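# Six arms hang a marquee roof on post spikes

## Task

Six arms are mounted on the tabletop (scene frame, metres; facing angle in degrees counter-clockwise from +x): arm1 at x=+0.29 y=+0.65 z=+0.72 facing -102; arm2 at x=-0.22 y=+0.65 z=+0.72 facing -85; arm3 at x=-0.31 y=-0.65 z=+0.72 facing +99; arm4 at x=+0.24 y=-0.65 z=+0.72 facing +83; arm5 at x=-0.70 y=-0.07 z=+0.72 facing +8; arm6 at x=+0.70 y=+0.08 z=+0.72 facing +166. Put the marquee roof onto its posts. Each post's spike must carry one corner eyelet, pushed fully down, with the knobs facing upward. The centre of the roof must sag freely and rest on nothing. At the end every gripper must have released it and every arm must be out of the way. The roof must stay in place by itself, not because a robot holds it. Nothing else on the table may be shifted, tilted or knocked over, and no rigid object may leave the work area.

## Robot and tools

Setup. Six identical i2rt Big YAM arms, named arm1 to arm6, each with six revolute joints, a two-finger gripper and a wrist camera. With joints 1 and 6 at zero and the hand level and pointing ahead, the wrist camera rides on top of the hand and looks toward the fingertips. The hand can get roughly 1.0 m from the joint-1 axis. Two fixed room cameras, cam_high and cam_low, also watch the table. Wrist cameras are arm1_cam_wrist through arm6_cam_wrist.

Frame. One scene frame for everything: origin on the floor, +z up, lengths in metres. The hand point is halfway between the fingertips; the hand's z axis runs along the fingers and its y axis is the opening direction. Foot positions and facings are listed in the task; no result line prints them.

execute_actions. Arguments: actions, a list holding one action or none; cameras, an optional list of camera names (or ["all"]; null or omitted gives all, [] gives none; an unknown name rejects the call). An action is an object keyed by arm name; each arm gets {"joints": {...}}. Inside joints, give absolute targets (not offsets) by name: joint1_rad, joint2_rad, joint3_rad, joint4_rad, joint5_rad, joint6_rad in radians, gripper_m in metres. Any subset may be given. Ranges and done-tolerances: joint1_rad -2.879..2.879 (±0.045), base yaw, positive counter-clockwise seen from above, 0 points the arm along its foot's facing; joint2_rad 0..3.141 (±0.14), shoulder, 0 has the upper arm lying back about level, increasing lifts it up then forward; joint3_rad 0..3.019 (±0.09), elbow, 0 is folded, increasing opens; joint4_rad -1.692..1.57 (±0.055), hand pitch, positive tips fingers up; joint5_rad -1.57..1.57 (±0.03), hand side swing, positive toward the arm's right; joint6_rad -2.094..2.094 (±0.035), hand roll, positive clockwise viewed from behind; gripper_m 0..0.093 (±0.003), fingertip gap, roughly 50-62 N per pad at most. All motions in an action start at once and may end at different moments; joints move at different rates so the hand can sweep a wide curve. Any out-of-range value or unknown key refuses the whole call and nothing moves. An empty actions list just reports state and pictures. Joints or arms you omit may keep driving to earlier targets.

wait: seconds, 0 to 10. Commands nothing new; returns state and images like an empty action.

zoom_image: camera (one of the eight names) and region [x0, y0, x1, y1] in pixels of that camera's latest full image, top-left is (0,0), at most 504 by 504. Gives a sharper crop.

finished_scene: scene, integer 1 or 2. Ends the current scene for good after the robots hold the last command; its result says whether the goal was met and gives the next task. Answering with no tool call ends everything.

Results. Each robot's state includes joint_positions and joint torques (six arm numbers, total drive output with per-arm offset, scale and noise; friction can fake or mask load, and a command alone changes them). The pictures line lists the cameras in image order. joint_status tells how each commanded motion ended: done, off_target (stopped short, may still push), contact_stop or time_out (target dropped, holds where it stopped, though a time_out joint may still push toward a target near its position), not_followed (a self/inter-arm collision check withheld the arm's joints, shown with a line 'joint command not followed' and a cause; the gripper still acts, and the held-back targets may be retried with later actions). on_its_own lists what this call did not command; 'held at' is the held target, not the actual angle. A line reporting a stop cancels the rest of that reply's motion, wait and finish calls.

Heat. Holding weight or pushing warms motors, even while you are thinking. MOTOR HOT appears from 85 °C; at 100 °C an OVER-TEMPERATURE FAULT drops that whole arm and gripper until cooled, and its joint_status shows limit_stop_at_motor_heat; resend targets afterwards. Some heat persists into the next scene.

Cautions. The arms do not stop on contact and keep pressing hard, so relieve a stuck joint by commanding its reported angle. A target very near the current angle may not move at all; a loaded joint sags. Two arms pressing hard together ends the run, and a hard collision can too; the anti-collision check may react late and ignores fingers, gripper housings and wrist cameras. Nothing reports arm-to-arm contact, so watch images. Arms do not coordinate: a stalled arm does not pause the rest. The robots keep their last command while you think. Loose items can occasionally get nudged by outside disturbances. Avoid drops, slips, slams and jamming things; never knock a rigid object out of the work area, and leave the other objects upright and unmoved. Fewer, efficient motions are better.

Each tool is called after ">>>" by a JSON object that holds its "method" and its "body", one argument or row to a line.

## Session

>>> {"method": "execute_actions", "body": {
  "actions": []
}}

Scene clock: 0.00 s.
Joint torques (N m, as the arm reports them, + toward a larger angle): no reading
Motor temperatures (°C, as the motors report them): arm1=[27 26 37 28 27 26] | arm2=[25 26 41 29 26 27] | arm3=[28 29 33 28 28 26] | arm4=[27 29 34 26 26 26] | arm5=[28 30 33 28 27 26] | arm6=[25 29 35 25 25 28]
arm1.joint_positions: joint1_rad=+0.249 joint2_rad=+0.429 joint3_rad=+0.567 joint4_rad=-1.266 joint5_rad=+0.197 joint6_rad=-0.409 gripper_m=+0.095
arm1.joint_status: not commanded
arm1.hand: x=+0.2647 y=+0.4609 z=+0.9221 quat_wxyz=(-0.044, -0.533, -0.811, +0.236) (m; scene frame)
arm2.joint_positions: joint1_rad=-0.343 joint2_rad=+0.515 joint3_rad=+0.409 joint4_rad=-0.990 joint5_rad=-0.262 joint6_rad=+0.310 gripper_m=+0.094
arm2.joint_status: not commanded
arm2.hand: x=-0.2375 y=+0.4302 z=+0.9255 quat_wxyz=(-0.258, -0.835, -0.482, +0.063) (m; scene frame)
arm3.joint_positions: joint1_rad=+0.101 joint2_rad=+0.343 joint3_rad=+0.638 joint4_rad=-1.406 joint5_rad=+0.303 joint6_rad=+0.498 gripper_m=+0.094
arm3.joint_status: not commanded
arm3.hand: x=-0.2963 y=-0.4826 z=+0.9495 quat_wxyz=(-0.226, +0.558, -0.786, -0.145) (m; scene frame)
arm4.joint_positions: joint1_rad=-0.211 joint2_rad=+0.459 joint3_rad=+0.495 joint4_rad=-1.093 joint5_rad=-0.156 joint6_rad=-0.547 gripper_m=+0.095
arm4.joint_status: not commanded
arm4.hand: x=+0.2969 y=-0.4399 z=+0.9773 quat_wxyz=(-0.211, +0.748, -0.611, -0.151) (m; scene frame)
arm5.joint_positions: joint1_rad=+0.411 joint2_rad=+0.402 joint3_rad=+0.610 joint4_rad=-1.296 joint5_rad=+0.117 joint6_rad=+0.236 gripper_m=+0.094
arm5.joint_status: not commanded
arm5.hand: x=-0.5254 y=-0.0014 z=+0.9762 quat_wxyz=(-0.243, +0.112, -0.963, -0.041) (m; scene frame)
arm6.joint_positions: joint1_rad=-0.317 joint2_rad=+0.491 joint3_rad=+0.439 joint4_rad=-1.047 joint5_rad=-0.297 joint6_rad=-0.216 gripper_m=+0.094
arm6.joint_status: not commanded
arm6.hand: x=+0.4974 y=+0.1511 z=+0.8604 quat_wxyz=(+0.046, +0.952, -0.135, -0.272) (m; scene frame)
pictures: arm1_cam_wrist, arm2_cam_wrist, arm3_cam_wrist, arm4_cam_wrist, arm5_cam_wrist, arm6_cam_wrist, cam_high, cam_low
Images, in order (width x height): arm1_cam_wrist 504x504, arm2_cam_wrist 504x504, arm3_cam_wrist 504x504, arm4_cam_wrist 504x504, arm5_cam_wrist 504x504, arm6_cam_wrist 504x504, cam_high 896x504, cam_low 896x504.

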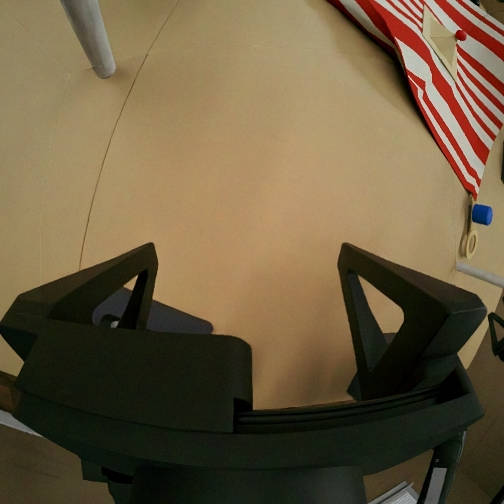

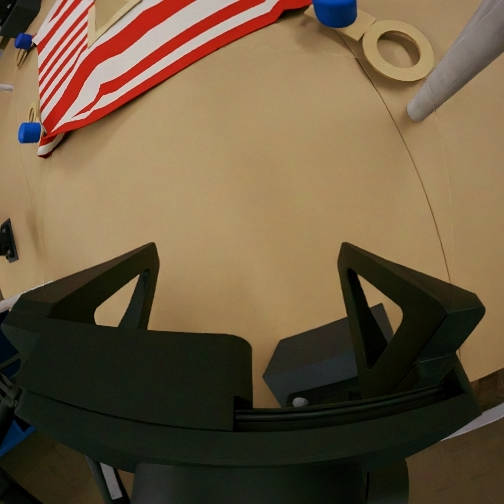

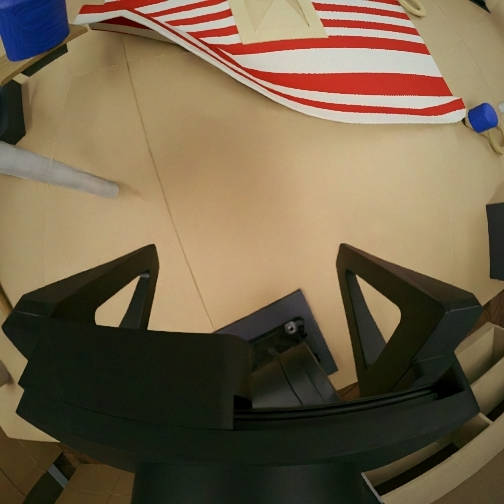

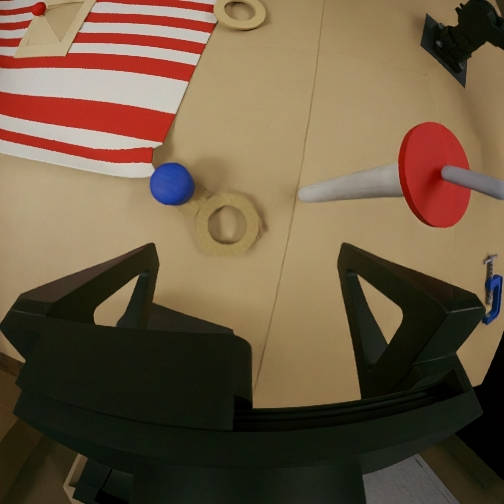

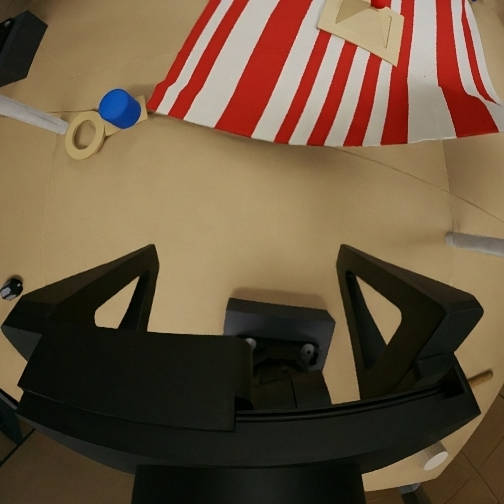

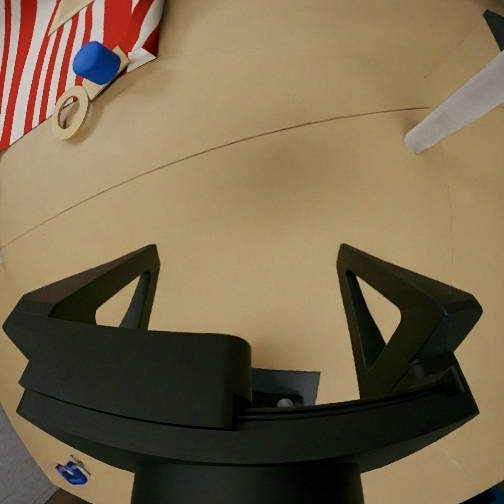

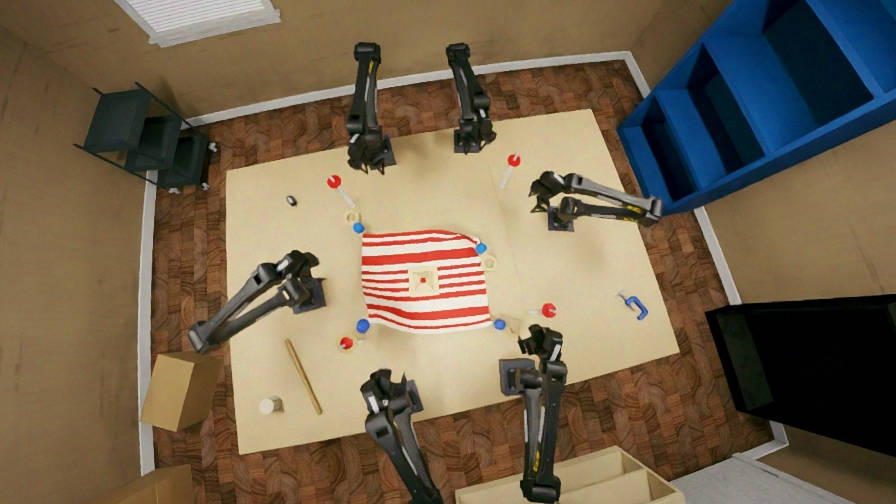

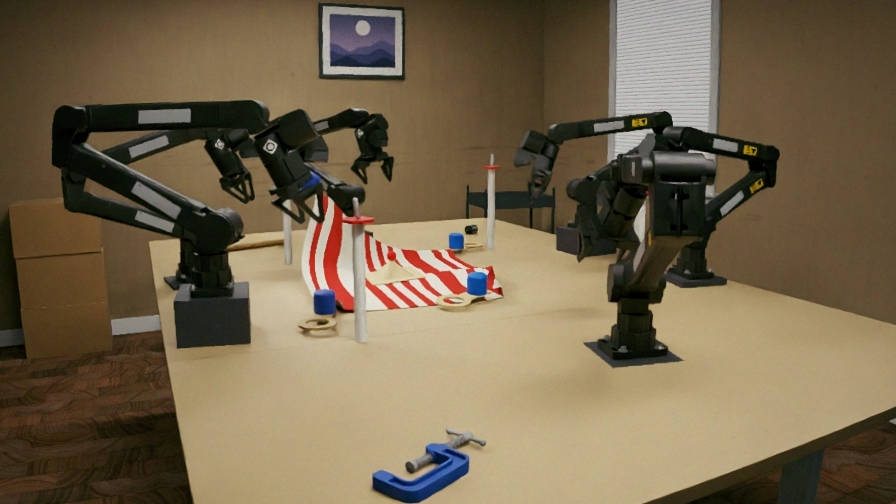

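>>> {"method": "zoom_image", "body": {
  "camera": "cam_high",
  "region": [300, 130, 600, 390]
}}

>>> {"method": "zoom_image", "body": {
  "camera": "cam_high",
  "region": [320, 300, 400, 370]
}}

>>> {"method": "zoom_image", "body": {
  "camera": "cam_low",
  "region": [240, 130, 540, 360]
}}

Region (300, 130, 600, 390) of cam_high's 896x504 image, scaled by 1.680, with more detail than that image has; it fills the top 437 rows of this view, and the rest is white.

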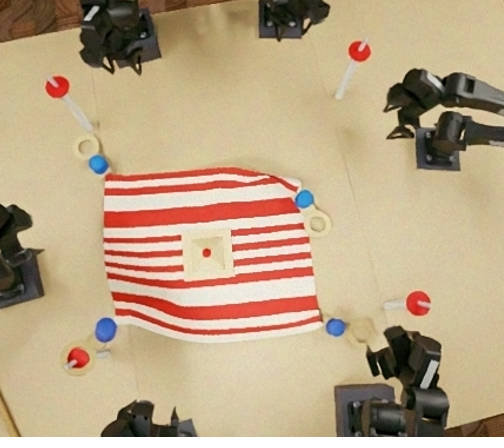

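Region (320, 300, 400, 370) of cam_high's 896x504 image, scaled by 6.300, with more detail than that image has; it fills the top 441 rows of this view, and the rest is white.

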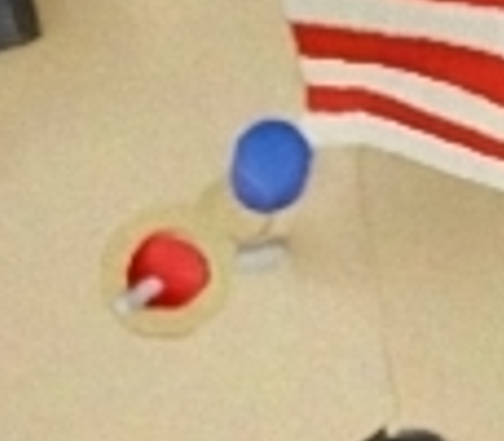

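Region (240, 130, 540, 360) of cam_low's 896x504 image, scaled by 1.680, with more detail than that image has; it fills the top 386 rows of this view, and the rest is white.

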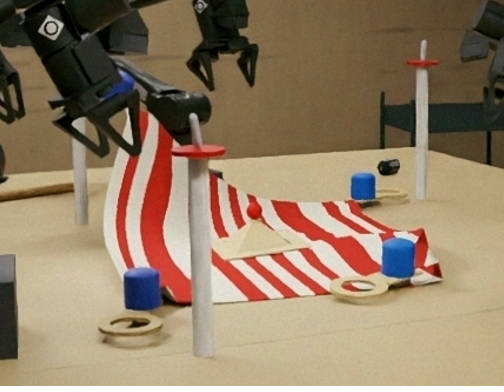

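>>> {"method": "zoom_image", "body": {
  "camera": "cam_high",
  "region": [440, 110, 600, 250]
}}

>>> {"method": "zoom_image", "body": {
  "camera": "cam_high",
  "region": [310, 140, 430, 250]
}}

>>> {"method": "zoom_image", "body": {
  "camera": "cam_high",
  "region": [450, 220, 590, 410]
}}

>>> {"method": "zoom_image", "body": {
  "camera": "cam_high",
  "region": [280, 260, 440, 430]
}}

Region (440, 110, 600, 250) of cam_high's 896x504 image, scaled by 3.150, with more detail than that image has; it fills the top 441 rows of this view, and the rest is white.

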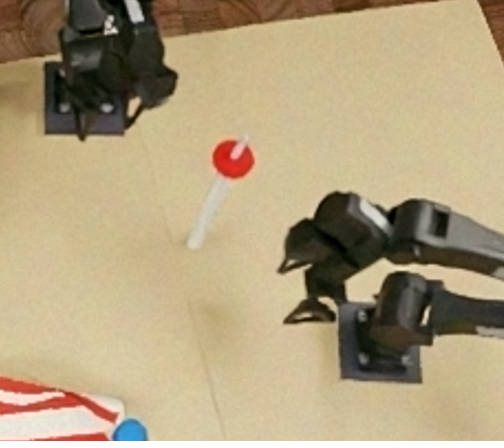

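Region (310, 140, 430, 250) of cam_high's 896x504 image, scaled by 4.200, with more detail than that image has; it fills the top 462 rows of this view, and the rest is white.

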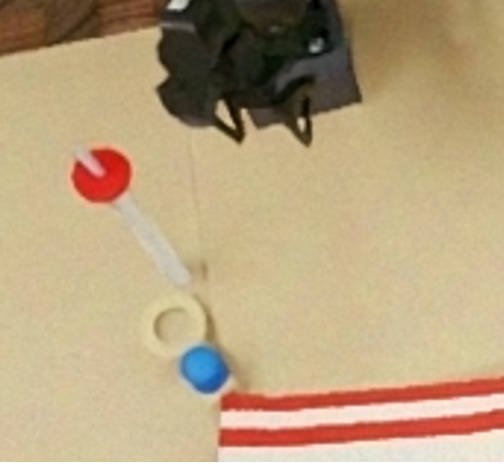

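Region (450, 220, 590, 410) of cam_high's 896x504 image, scaled by 2.653, with more detail than that image has; it fills the left 371 columns of this view, and the rest is white.

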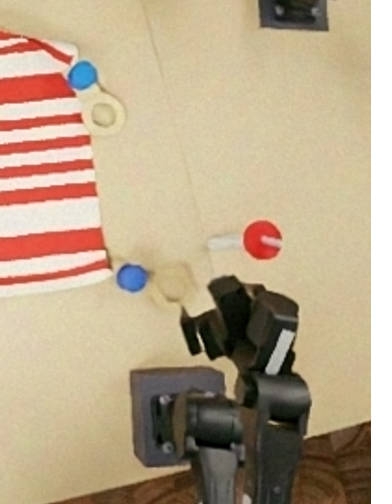

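Region (280, 260, 440, 430) of cam_high's 896x504 image, scaled by 2.965, with more detail than that image has; it fills the left 474 columns of this view, and the rest is white.

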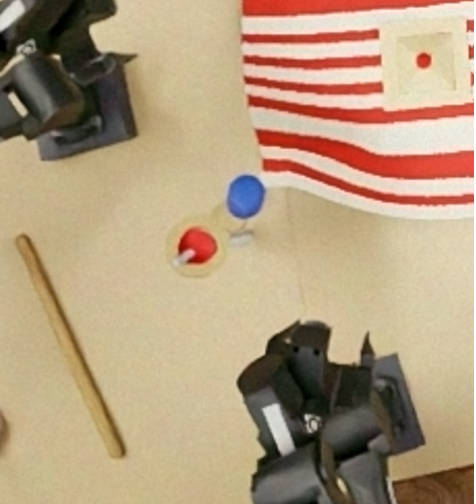

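>>> {"method": "execute_actions", "body": {
  "actions": [
    {"arm1":{"joints":{"joint1_rad":0.085,"joint2_rad":2.11,"joint3_rad":2.01,"joint4_rad":-1.42,"joint5_rad":0,"joint6_rad":-0.21}},"arm4":{"joints":{"joint1_rad":0.275,"joint2_rad":1.16,"joint3_rad":0.58,"joint4_rad":-0.93,"joint5_rad":0,"joint6_rad":1.81}},"arm5":{"joints":{"joint1_rad":0.70,"joint2_rad":1.58,"joint3_rad":1.13,"joint4_rad":-1.057,"joint5_rad":0,"joint6_rad":-1.55}},"arm2":{"joints":{"joint1_rad":-0.69,"joint2_rad":0.0,"joint3_rad":0.89,"joint4_rad":-1.15,"joint5_rad":0,"joint6_rad":0}},"arm6":{"joints":{"joint1_rad":-0.5,"joint2_rad":0.05,"joint3_rad":0.94,"joint4_rad":-1.15,"joint5_rad":0,"joint6_rad":0}},"arm3":{"joints":{"joint1_rad":0.325,"joint2_rad":0.05,"joint3_rad":0.94,"joint4_rad":-1.15,"joint5_rad":0,"joint6_rad":0}}}
  ]
}}

Scene clock: 122.50 s.
Joint torques (N m, as the arm reports them, + toward a larger angle): arm1=[ -1.67 -21.12  14.29   0.4   -0.18   0.15] | arm2=[-2.54  9.05  9.37  1.13  0.11  0.03] | arm3=[ 2.1   8.55  7.26  2.45 -0.28 -0.07] | arm4=[-1.24 -4.36  8.7   0.83  0.28  0.25] | arm5=[ 1.28 -9.98  9.69  0.93 -0.28 -0.12] | arm6=[-1.35  7.82  8.69  1.5   0.02  0.06]
Motor temperatures (°C, as the motors report them): arm1=[27 26 46 28 27 26] | arm2=[25 26 50 29 26 27] | arm3=[28 29 39 28 28 26] | arm4=[27 29 40 27 26 26] | arm5=[28 30 40 28 27 26] | arm6=[25 28 42 25 25 28]
arm1.joint_positions: joint1_rad=+0.095 joint2_rad=+2.117 joint3_rad=+1.959 joint4_rad=-1.417 joint5_rad=+0.003 joint6_rad=-0.224 gripper_m=+0.095
arm1.joint_status: all done
arm1.hand: x=+0.2174 y=+0.0015 z=+0.8524 quat_wxyz=(+0.003, -0.666, -0.746, +0.000) (m; scene frame)
arm2.joint_positions: joint1_rad=-0.685 joint2_rad=-0.003 joint3_rad=+0.883 joint4_rad=-1.140 joint5_rad=-0.003 joint6_rad=+0.009 gripper_m=+0.094
arm2.joint_status: all done
arm2.hand: x=-0.2976 y=+0.5478 z=+1.2342 quat_wxyz=(-0.286, -0.708, -0.361, +0.535) (m; scene frame)
arm3.joint_positions: joint1_rad=+0.316 joint2_rad=+0.036 joint3_rad=+0.930 joint4_rad=-1.159 joint5_rad=+0.004 joint6_rad=+0.008 gripper_m=+0.094
arm3.joint_status: all done
arm3.hand: x=-0.3620 y=-0.5382 z=+1.1755 quat_wxyz=(-0.322, +0.670, -0.427, -0.514) (m; scene frame)
arm4.joint_positions: joint1_rad=+0.272 joint2_rad=+1.158 joint3_rad=+0.528 joint4_rad=-0.942 joint5_rad=-0.005 joint6_rad=+1.793 gripper_m=+0.095
arm4.joint_status: all done
arm4.hand: x=+0.2162 y=-0.4102 z=+0.8505 quat_wxyz=(+0.005, -0.062, -0.998, +0.006) (m; scene frame)
arm5.joint_positions: joint1_rad=+0.693 joint2_rad=+1.581 joint3_rad=+1.105 joint4_rad=-1.061 joint5_rad=+0.003 joint6_rad=-1.536 gripper_m=+0.094
arm5.joint_status: all done
arm5.hand: x=-0.3857 y=+0.2388 z=+0.8640 quat_wxyz=(-0.022, +0.916, -0.401, +0.003) (m; scene frame)
arm6.joint_positions: joint1_rad=-0.498 joint2_rad=+0.036 joint3_rad=+0.925 joint4_rad=-1.146 joint5_rad=-0.004 joint6_rad=-0.013 gripper_m=+0.094
arm6.joint_status: all done
arm6.hand: x=+0.6116 y=+0.1654 z=+1.1691 quat_wxyz=(-0.224, +0.738, -0.285, -0.570) (m; scene frame)
pictures: arm1_cam_wrist, arm2_cam_wrist, arm3_cam_wrist, arm4_cam_wrist, arm5_cam_wrist, arm6_cam_wrist, cam_high, cam_low
Images, in order (width x height): arm1_cam_wrist 504x504, arm2_cam_wrist 504x504, arm3_cam_wrist 504x504, arm4_cam_wrist 504x504, arm5_cam_wrist 504x504, arm6_cam_wrist 504x504, cam_high 896x504, cam_low 896x504.

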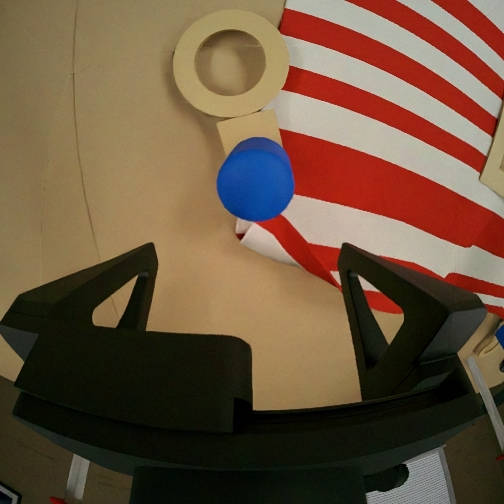

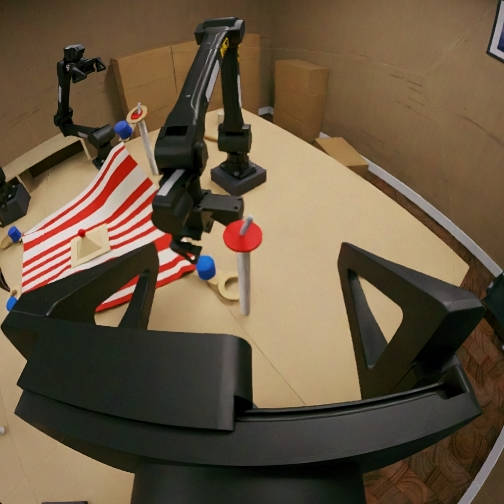

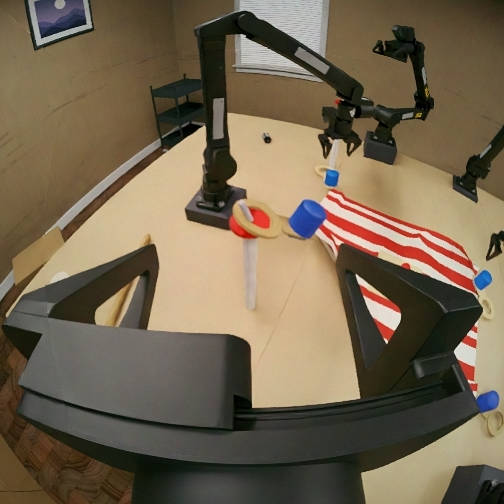

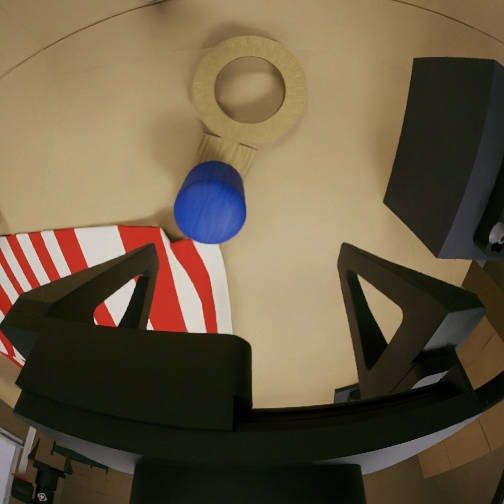

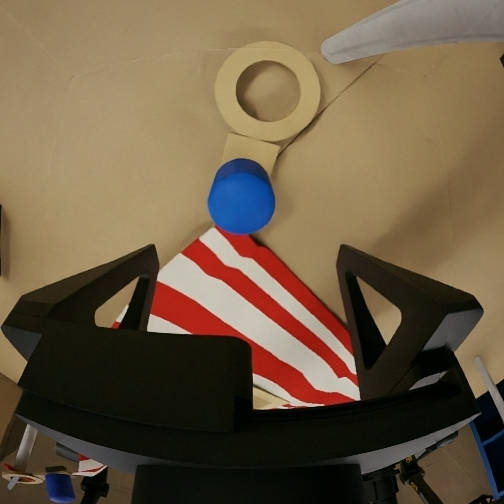

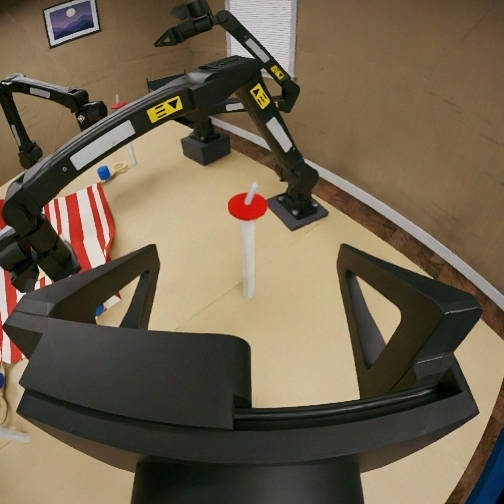

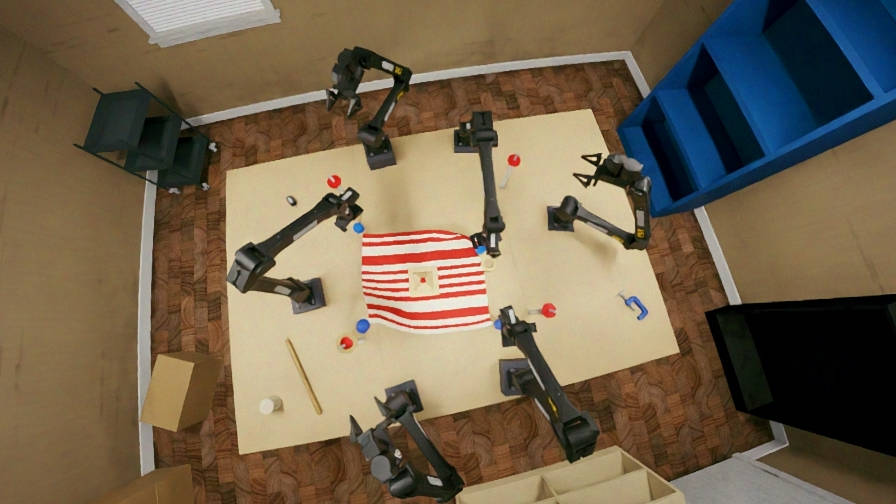

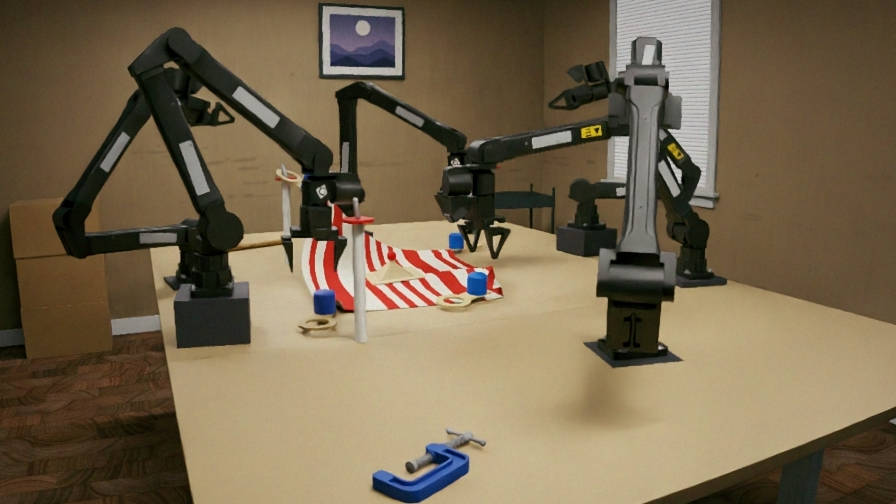

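>>> {"method": "execute_actions", "body": {
  "actions": [
    {"arm1":{"joints":{"joint2_rad":2.198,"joint3_rad":1.857,"joint4_rad":-1.21}},"arm4":{"joints":{"joint1_rad":0.305,"joint2_rad":1.52,"joint3_rad":0.48,"joint4_rad":-0.515}},"arm5":{"joints":{"joint1_rad":0.655,"joint2_rad":1.762,"joint3_rad":0.998,"joint4_rad":-0.80}}}
  ],
  "cameras": ["arm1_cam_wrist","arm4_cam_wrist","arm5_cam_wrist","cam_low"]
}}

Scene clock: 161.80 s.
Joint torques (N m, as the arm reports them, + toward a larger angle): arm1=[ -1.64 -20.73   9.61   0.93  -0.19   0.15] | arm2=[-2.5   8.92  9.31  1.14  0.12  0.04] | arm3=[ 2.24  8.52  7.34  2.48 -0.27 -0.06] | arm4=[-1.   -7.06  3.01  0.84  0.28  0.25] | arm5=[ -0.04 -12.47   6.79   1.19  -0.27  -0.13] | arm6=[-1.2   7.77  8.79  1.48  0.01  0.06]
Motor temperatures (°C, as the motors report them): arm1=[27 30 48 28 27 27] | arm2=[25 27 46 29 26 27] | arm3=[28 29 37 28 28 26] | arm4=[27 29 39 26 26 26] | arm5=[28 31 39 28 27 26] | arm6=[25 28 39 25 25 28]
arm1.joint_positions: joint1_rad=+0.095 joint2_rad=+2.201 joint3_rad=+1.850 joint4_rad=-1.221 joint5_rad=+0.003 joint6_rad=-0.224 gripper_m=+0.095
arm1.joint_status: all done
arm1.hand: x=+0.2165 y=-0.0040 z=+0.7584 quat_wxyz=(+0.002, -0.666, -0.746, +0.001) (m; scene frame)
arm2.joint_positions: joint1_rad=-0.685 joint2_rad=-0.003 joint3_rad=+0.883 joint4_rad=-1.140 joint5_rad=-0.003 joint6_rad=+0.009 gripper_m=+0.094
arm2.joint_status: not commanded
arm2.hand: x=-0.2976 y=+0.5478 z=+1.2342 quat_wxyz=(-0.286, -0.708, -0.361, +0.535) (m; scene frame)
arm3.joint_positions: joint1_rad=+0.316 joint2_rad=+0.036 joint3_rad=+0.930 joint4_rad=-1.159 joint5_rad=+0.004 joint6_rad=+0.008 gripper_m=+0.094
arm3.joint_status: not commanded
arm3.hand: x=-0.3620 y=-0.5382 z=+1.1755 quat_wxyz=(-0.322, +0.670, -0.427, -0.514) (m; scene frame)
arm4.joint_positions: joint1_rad=+0.300 joint2_rad=+1.519 joint3_rad=+0.481 joint4_rad=-0.527 joint5_rad=-0.004 joint6_rad=+1.794 gripper_m=+0.095
arm4.joint_status: all done
arm4.hand: x=+0.2057 y=-0.3874 z=+0.7538 quat_wxyz=(+0.006, -0.048, -0.999, +0.003) (m; scene frame)
arm5.joint_positions: joint1_rad=+0.661 joint2_rad=+1.784 joint3_rad=+0.987 joint4_rad=-0.814 joint5_rad=+0.003 joint6_rad=-1.536 gripper_m=+0.094
arm5.joint_status: all done
arm5.hand: x=-0.3878 y=+0.2195 z=+0.7431 quat_wxyz=(+0.012, +0.910, -0.415, -0.011) (m; scene frame)
arm6.joint_positions: joint1_rad=-0.498 joint2_rad=+0.036 joint3_rad=+0.925 joint4_rad=-1.146 joint5_rad=-0.004 joint6_rad=-0.013 gripper_m=+0.094
arm6.joint_status: not commanded
arm6.hand: x=+0.6116 y=+0.1654 z=+1.1691 quat_wxyz=(-0.224, +0.738, -0.285, -0.570) (m; scene frame)
pictures: arm1_cam_wrist, arm4_cam_wrist, arm5_cam_wrist, cam_low
Images, in order (width x height): arm1_cam_wrist 504x504, arm4_cam_wrist 504x504, arm5_cam_wrist 504x504, cam_low 896x504.

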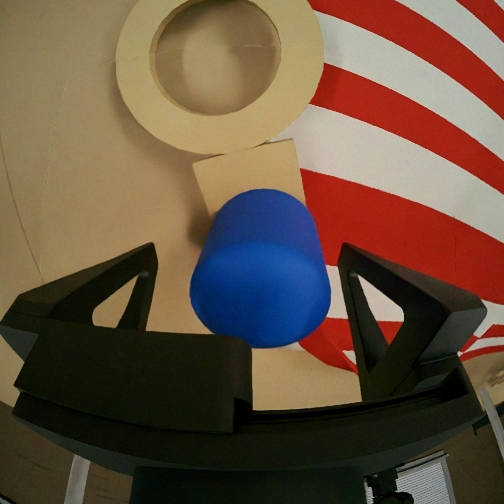

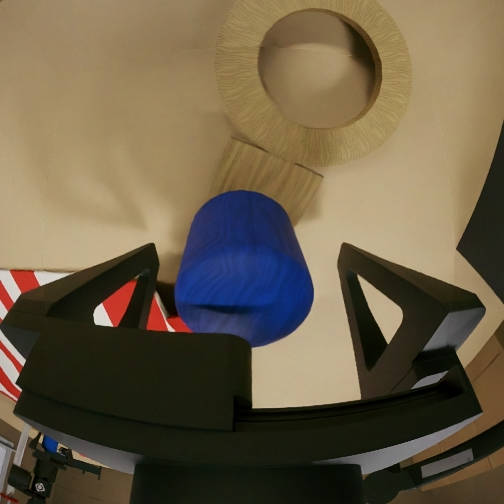

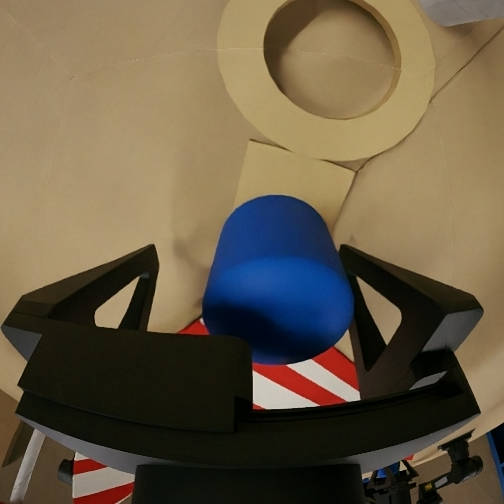

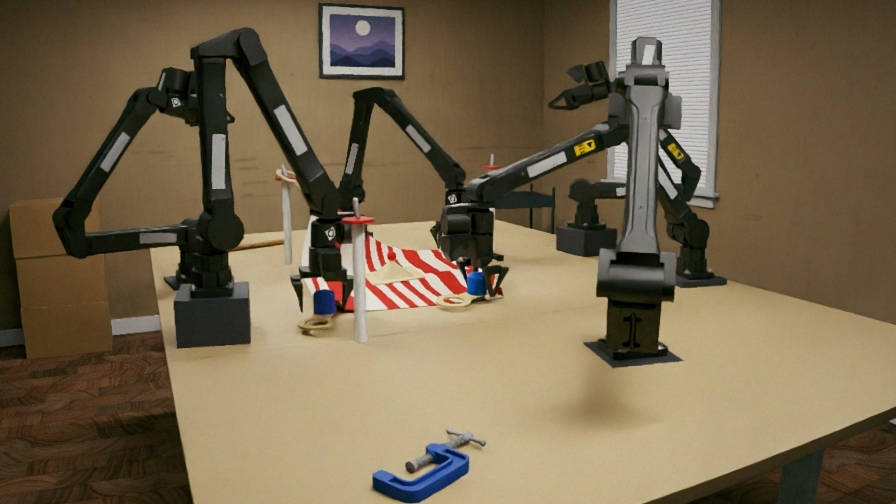

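>>> {"method": "execute_actions", "body": {
  "actions": [
    {"arm1":{"joints":{"gripper_m":0.02}},"arm4":{"joints":{"gripper_m":0.02}},"arm5":{"joints":{"joint3_rad":1.04,"gripper_m":0.02}}}
  ],
  "cameras": ["arm1_cam_wrist","arm4_cam_wrist","arm5_cam_wrist"]
}}

Scene clock: 168.87 s.
Joint torques (N m, as the arm reports them, + toward a larger angle): arm1=[ -1.83 -21.14   9.67   0.83  -0.13   0.15] | arm2=[-2.52  9.09  9.35  1.09  0.11  0.05] | arm3=[ 2.06  8.56  7.24  2.5  -0.27 -0.05] | arm4=[-1.   -7.09  2.99  0.78  0.25  0.24] | arm5=[ -0.02 -12.56   9.89   1.11  -0.26  -0.12] | arm6=[-1.25  7.62  8.74  1.51  0.02  0.06]
Motor temperatures (°C, as the motors report them): arm1=[27 31 46 28 27 27] | arm2=[25 27 46 29 26 27] | arm3=[28 29 37 28 28 26] | arm4=[27 29 38 26 26 26] | arm5=[28 31 38 28 27 26] | arm6=[25 28 39 25 25 28]
arm1.joint_positions: joint1_rad=+0.095 joint2_rad=+2.201 joint3_rad=+1.850 joint4_rad=-1.221 joint5_rad=+0.002 joint6_rad=-0.224 gripper_m=+0.049
arm1.joint_status: gripper_m off_target (ended at +0.049, target +0.020)
arm1.hand: x=+0.2167 y=-0.0041 z=+0.7584 quat_wxyz=(+0.002, -0.666, -0.746, +0.001) (m; scene frame)
arm2.joint_positions: joint1_rad=-0.685 joint2_rad=-0.003 joint3_rad=+0.883 joint4_rad=-1.140 joint5_rad=-0.003 joint6_rad=+0.009 gripper_m=+0.094
arm2.joint_status: not commanded
arm2.hand: x=-0.2976 y=+0.5478 z=+1.2342 quat_wxyz=(-0.286, -0.708, -0.361, +0.535) (m; scene frame)
arm3.joint_positions: joint1_rad=+0.316 joint2_rad=+0.036 joint3_rad=+0.930 joint4_rad=-1.159 joint5_rad=+0.004 joint6_rad=+0.008 gripper_m=+0.094
arm3.joint_status: not commanded
arm3.hand: x=-0.3620 y=-0.5382 z=+1.1755 quat_wxyz=(-0.322, +0.670, -0.427, -0.514) (m; scene frame)
arm4.joint_positions: joint1_rad=+0.300 joint2_rad=+1.519 joint3_rad=+0.481 joint4_rad=-0.525 joint5_rad=-0.003 joint6_rad=+1.794 gripper_m=+0.048
arm4.joint_status: gripper_m off_target (ended at +0.048, target +0.020)
arm4.hand: x=+0.2058 y=-0.3869 z=+0.7538 quat_wxyz=(+0.005, -0.048, -0.999, +0.002) (m; scene frame)
arm5.joint_positions: joint1_rad=+0.661 joint2_rad=+1.784 joint3_rad=+0.991 joint4_rad=-0.812 joint5_rad=+0.003 joint6_rad=-1.537 gripper_m=+0.047
arm5.joint_status: gripper_m off_target (ended at +0.047, target +0.020); the others done
arm5.hand: x=-0.3859 y=+0.2212 z=+0.7442 quat_wxyz=(+0.010, +0.910, -0.415, -0.010) (m; scene frame)
arm6.joint_positions: joint1_rad=-0.498 joint2_rad=+0.036 joint3_rad=+0.925 joint4_rad=-1.146 joint5_rad=-0.004 joint6_rad=-0.013 gripper_m=+0.094
arm6.joint_status: not commanded
arm6.hand: x=+0.6116 y=+0.1654 z=+1.1691 quat_wxyz=(-0.224, +0.738, -0.285, -0.570) (m; scene frame)
pictures: arm1_cam_wrist, arm4_cam_wrist, arm5_cam_wrist
Images, in order (width x height): arm1_cam_wrist 504x504, arm4_cam_wrist 504x504, arm5_cam_wrist 504x504.

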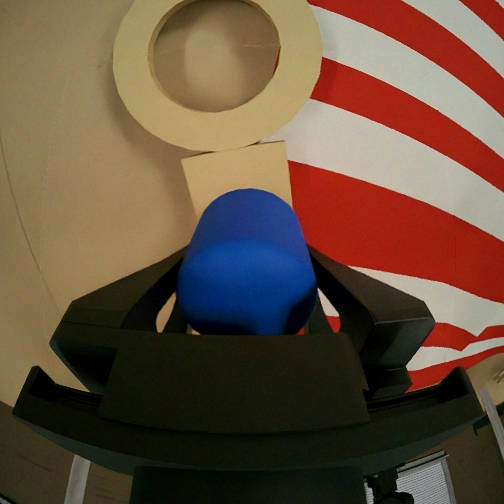

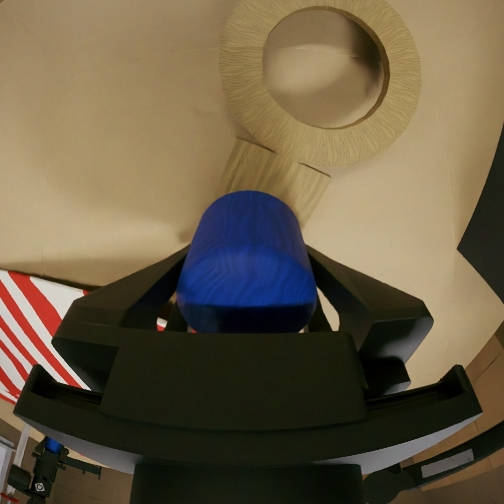

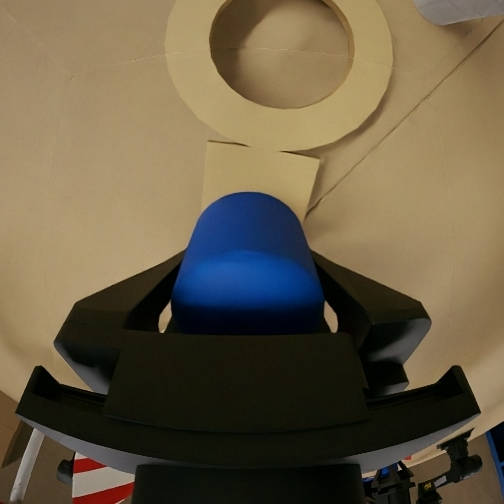

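>>> {"method": "execute_actions", "body": {
  "actions": [
    {"arm1":{"joints":{"joint2_rad":1.272,"joint3_rad":1.50,"joint4_rad":-1.69,"joint6_rad":-1.92}},"arm4":{"joints":{"joint1_rad":0.245,"joint2_rad":1.225,"joint3_rad":1.25,"joint4_rad":-1.553}},"arm5":{"joints":{"joint1_rad":0.55,"joint2_rad":1.675,"joint3_rad":1.885,"joint4_rad":-1.69,"joint6_rad":-1.718}}}
  ]
}}

Scene clock: 251.87 s.
Joint torques (N m, as the arm reports them, + toward a larger angle): arm1=[-1.63 -8.32  9.65 -0.19 -0.17  0.04] | arm2=[-2.36  8.86  9.33  1.13  0.1   0.04] | arm3=[ 2.29  8.83  7.32  2.42 -0.27 -0.06] | arm4=[-1.74 -8.83 10.   -0.45  0.23  0.05] | arm5=[  1.3  -13.43  13.17   0.16  -0.26  -0.12] | arm6=[-1.35  7.69  8.69  1.49  0.01  0.05]
Motor temperatures (°C, as the motors report them): arm1=[27 33 43 28 27 27] | arm2=[25 27 46 29 26 27] | arm3=[28 29 36 28 28 26] | arm4=[27 29 35 26 26 26] | arm5=[28 32 39 28 27 26] | arm6=[25 28 38 25 25 28]
arm1.joint_positions: joint1_rad=+0.095 joint2_rad=+1.274 joint3_rad=+1.499 joint4_rad=-1.666 joint5_rad=+0.002 joint6_rad=-1.919 gripper_m=+0.049
arm1.joint_status: all done
arm1.hand: x=+0.2483 y=+0.2724 z=+1.0931 quat_wxyz=(+0.017, +0.118, -0.991, +0.063) (m; scene frame)
arm2.joint_positions: joint1_rad=-0.685 joint2_rad=-0.003 joint3_rad=+0.883 joint4_rad=-1.140 joint5_rad=-0.003 joint6_rad=+0.009 gripper_m=+0.094
arm2.joint_status: not commanded
arm2.hand: x=-0.2976 y=+0.5478 z=+1.2342 quat_wxyz=(-0.286, -0.708, -0.361, +0.535) (m; scene frame)
arm3.joint_positions: joint1_rad=+0.316 joint2_rad=+0.036 joint3_rad=+0.930 joint4_rad=-1.159 joint5_rad=+0.004 joint6_rad=+0.008 gripper_m=+0.094
arm3.joint_status: not commanded
arm3.hand: x=-0.3620 y=-0.5382 z=+1.1755 quat_wxyz=(-0.322, +0.670, -0.427, -0.514) (m; scene frame)
arm4.joint_positions: joint1_rad=+0.246 joint2_rad=+1.231 joint3_rad=+1.202 joint4_rad=-1.525 joint5_rad=-0.003 joint6_rad=+1.817 gripper_m=+0.048
arm4.joint_status: all done
arm4.hand: x=+0.2163 y=-0.3025 z=+1.0688 quat_wxyz=(+0.006, -0.086, -0.996, -0.002) (m; scene frame)
arm5.joint_positions: joint1_rad=+0.543 joint2_rad=+1.688 joint3_rad=+1.828 joint4_rad=-1.677 joint5_rad=+0.002 joint6_rad=-1.704 gripper_m=+0.047
arm5.joint_status: all done
arm5.hand: x=-0.2790 y=+0.2315 z=+1.0821 quat_wxyz=(-0.021, +0.920, -0.392, +0.006) (m; scene frame)
arm6.joint_positions: joint1_rad=-0.498 joint2_rad=+0.036 joint3_rad=+0.925 joint4_rad=-1.146 joint5_rad=-0.004 joint6_rad=-0.013 gripper_m=+0.094
arm6.joint_status: not commanded
arm6.hand: x=+0.6116 y=+0.1654 z=+1.1691 quat_wxyz=(-0.224, +0.738, -0.285, -0.570) (m; scene frame)
pictures: arm1_cam_wrist, arm2_cam_wrist, arm3_cam_wrist, arm4_cam_wrist, arm5_cam_wrist, arm6_cam_wrist, cam_high, cam_low
Images, in order (width x height): arm1_cam_wrist 504x504, arm2_cam_wrist 504x504, arm3_cam_wrist 504x504, arm4_cam_wrist 504x504, arm5_cam_wrist 504x504, arm6_cam_wrist 504x504, cam_high 896x504, cam_low 896x504.

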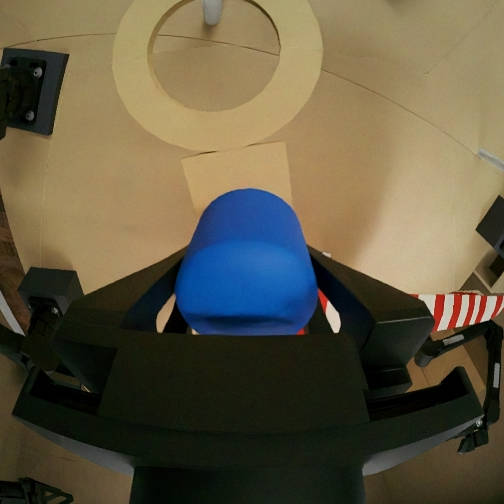

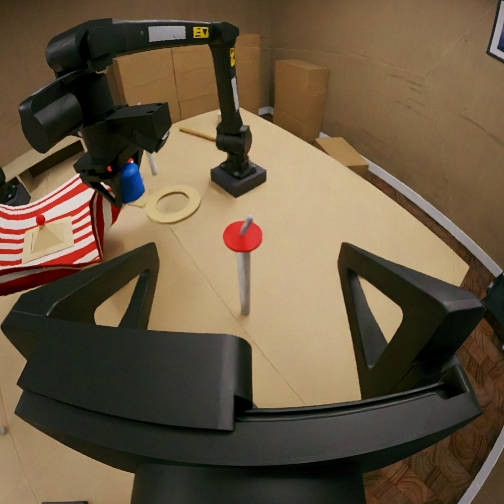

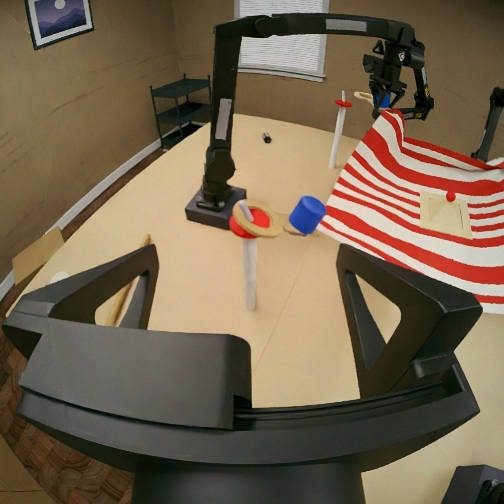

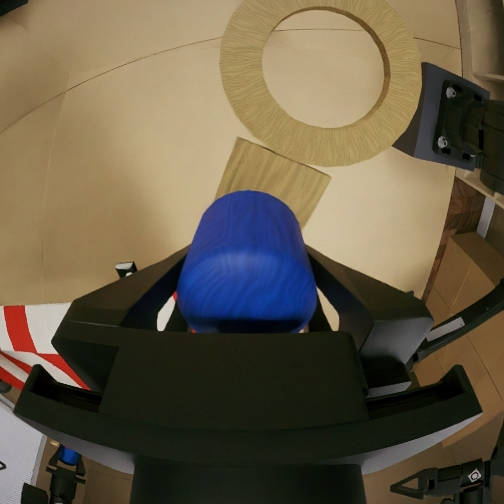

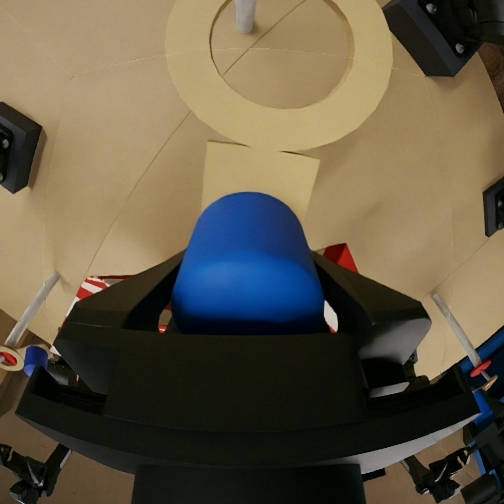

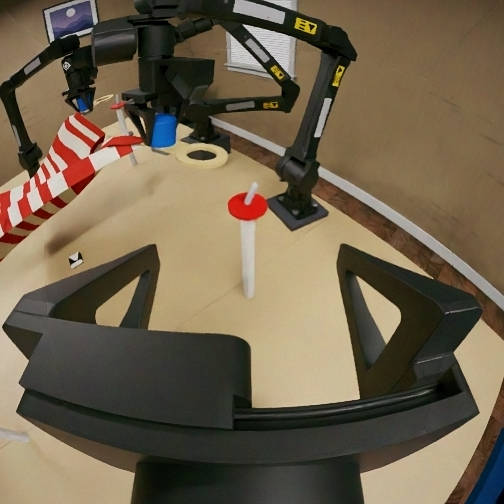

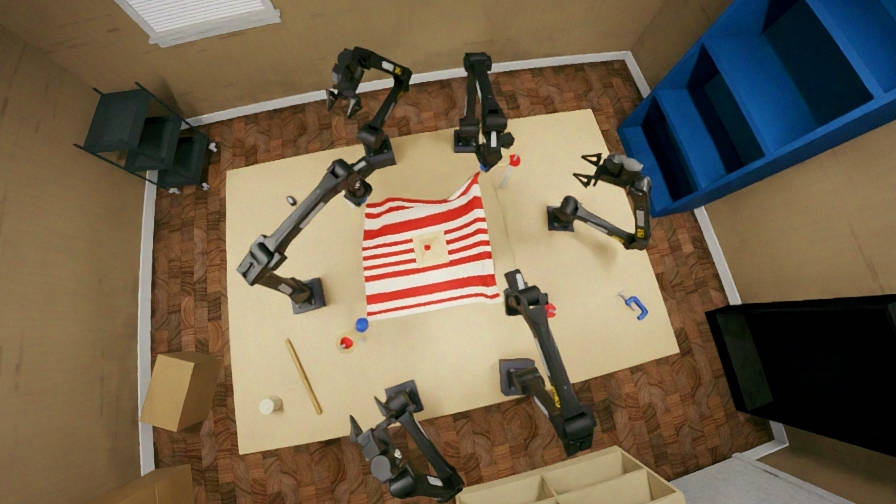

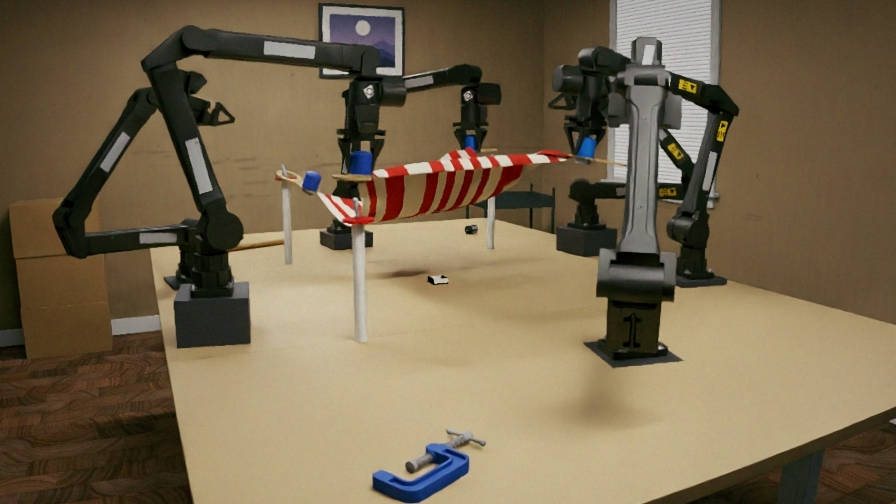

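>>> {"method": "zoom_image", "body": {
  "camera": "cam_low",
  "region": [440, 110, 660, 200]
}}

>>> {"method": "zoom_image", "body": {
  "camera": "arm3_cam_wrist",
  "region": [310, 60, 420, 180]
}}

>>> {"method": "zoom_image", "body": {
  "camera": "cam_low",
  "region": [260, 130, 420, 240]
}}

>>> {"method": "zoom_image", "body": {
  "camera": "arm6_cam_wrist",
  "region": [50, 60, 290, 230]
}}

Region (440, 110, 660, 200) of cam_low's 896x504 image, scaled by 2.291, with more detail than that image has; it fills the top 206 rows of this view, and the rest is white.

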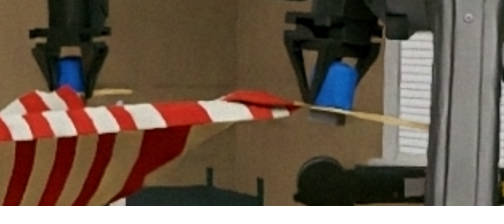

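Region (310, 60, 420, 180) of arm3_cam_wrist's 504x504 image, scaled by 4.200, with more detail than that image has; it fills the left 462 columns of this view, and the rest is white.

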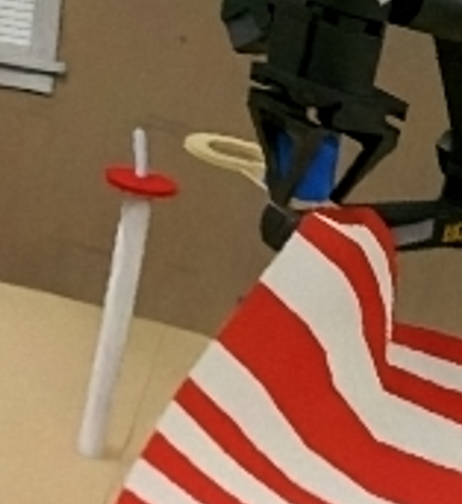

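Region (260, 130, 420, 240) of cam_low's 896x504 image, scaled by 3.150, with more detail than that image has; it fills the top 346 rows of this view, and the rest is white.

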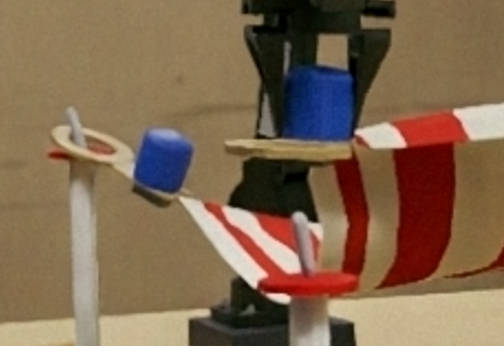

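Region (50, 60, 290, 230) of arm6_cam_wrist's 504x504 image, scaled by 2.100, with more detail than that image has; it fills the top 357 rows of this view, and the rest is white.

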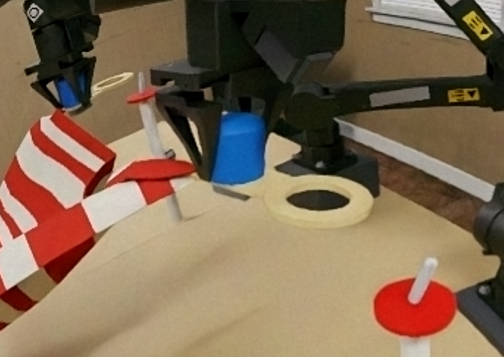

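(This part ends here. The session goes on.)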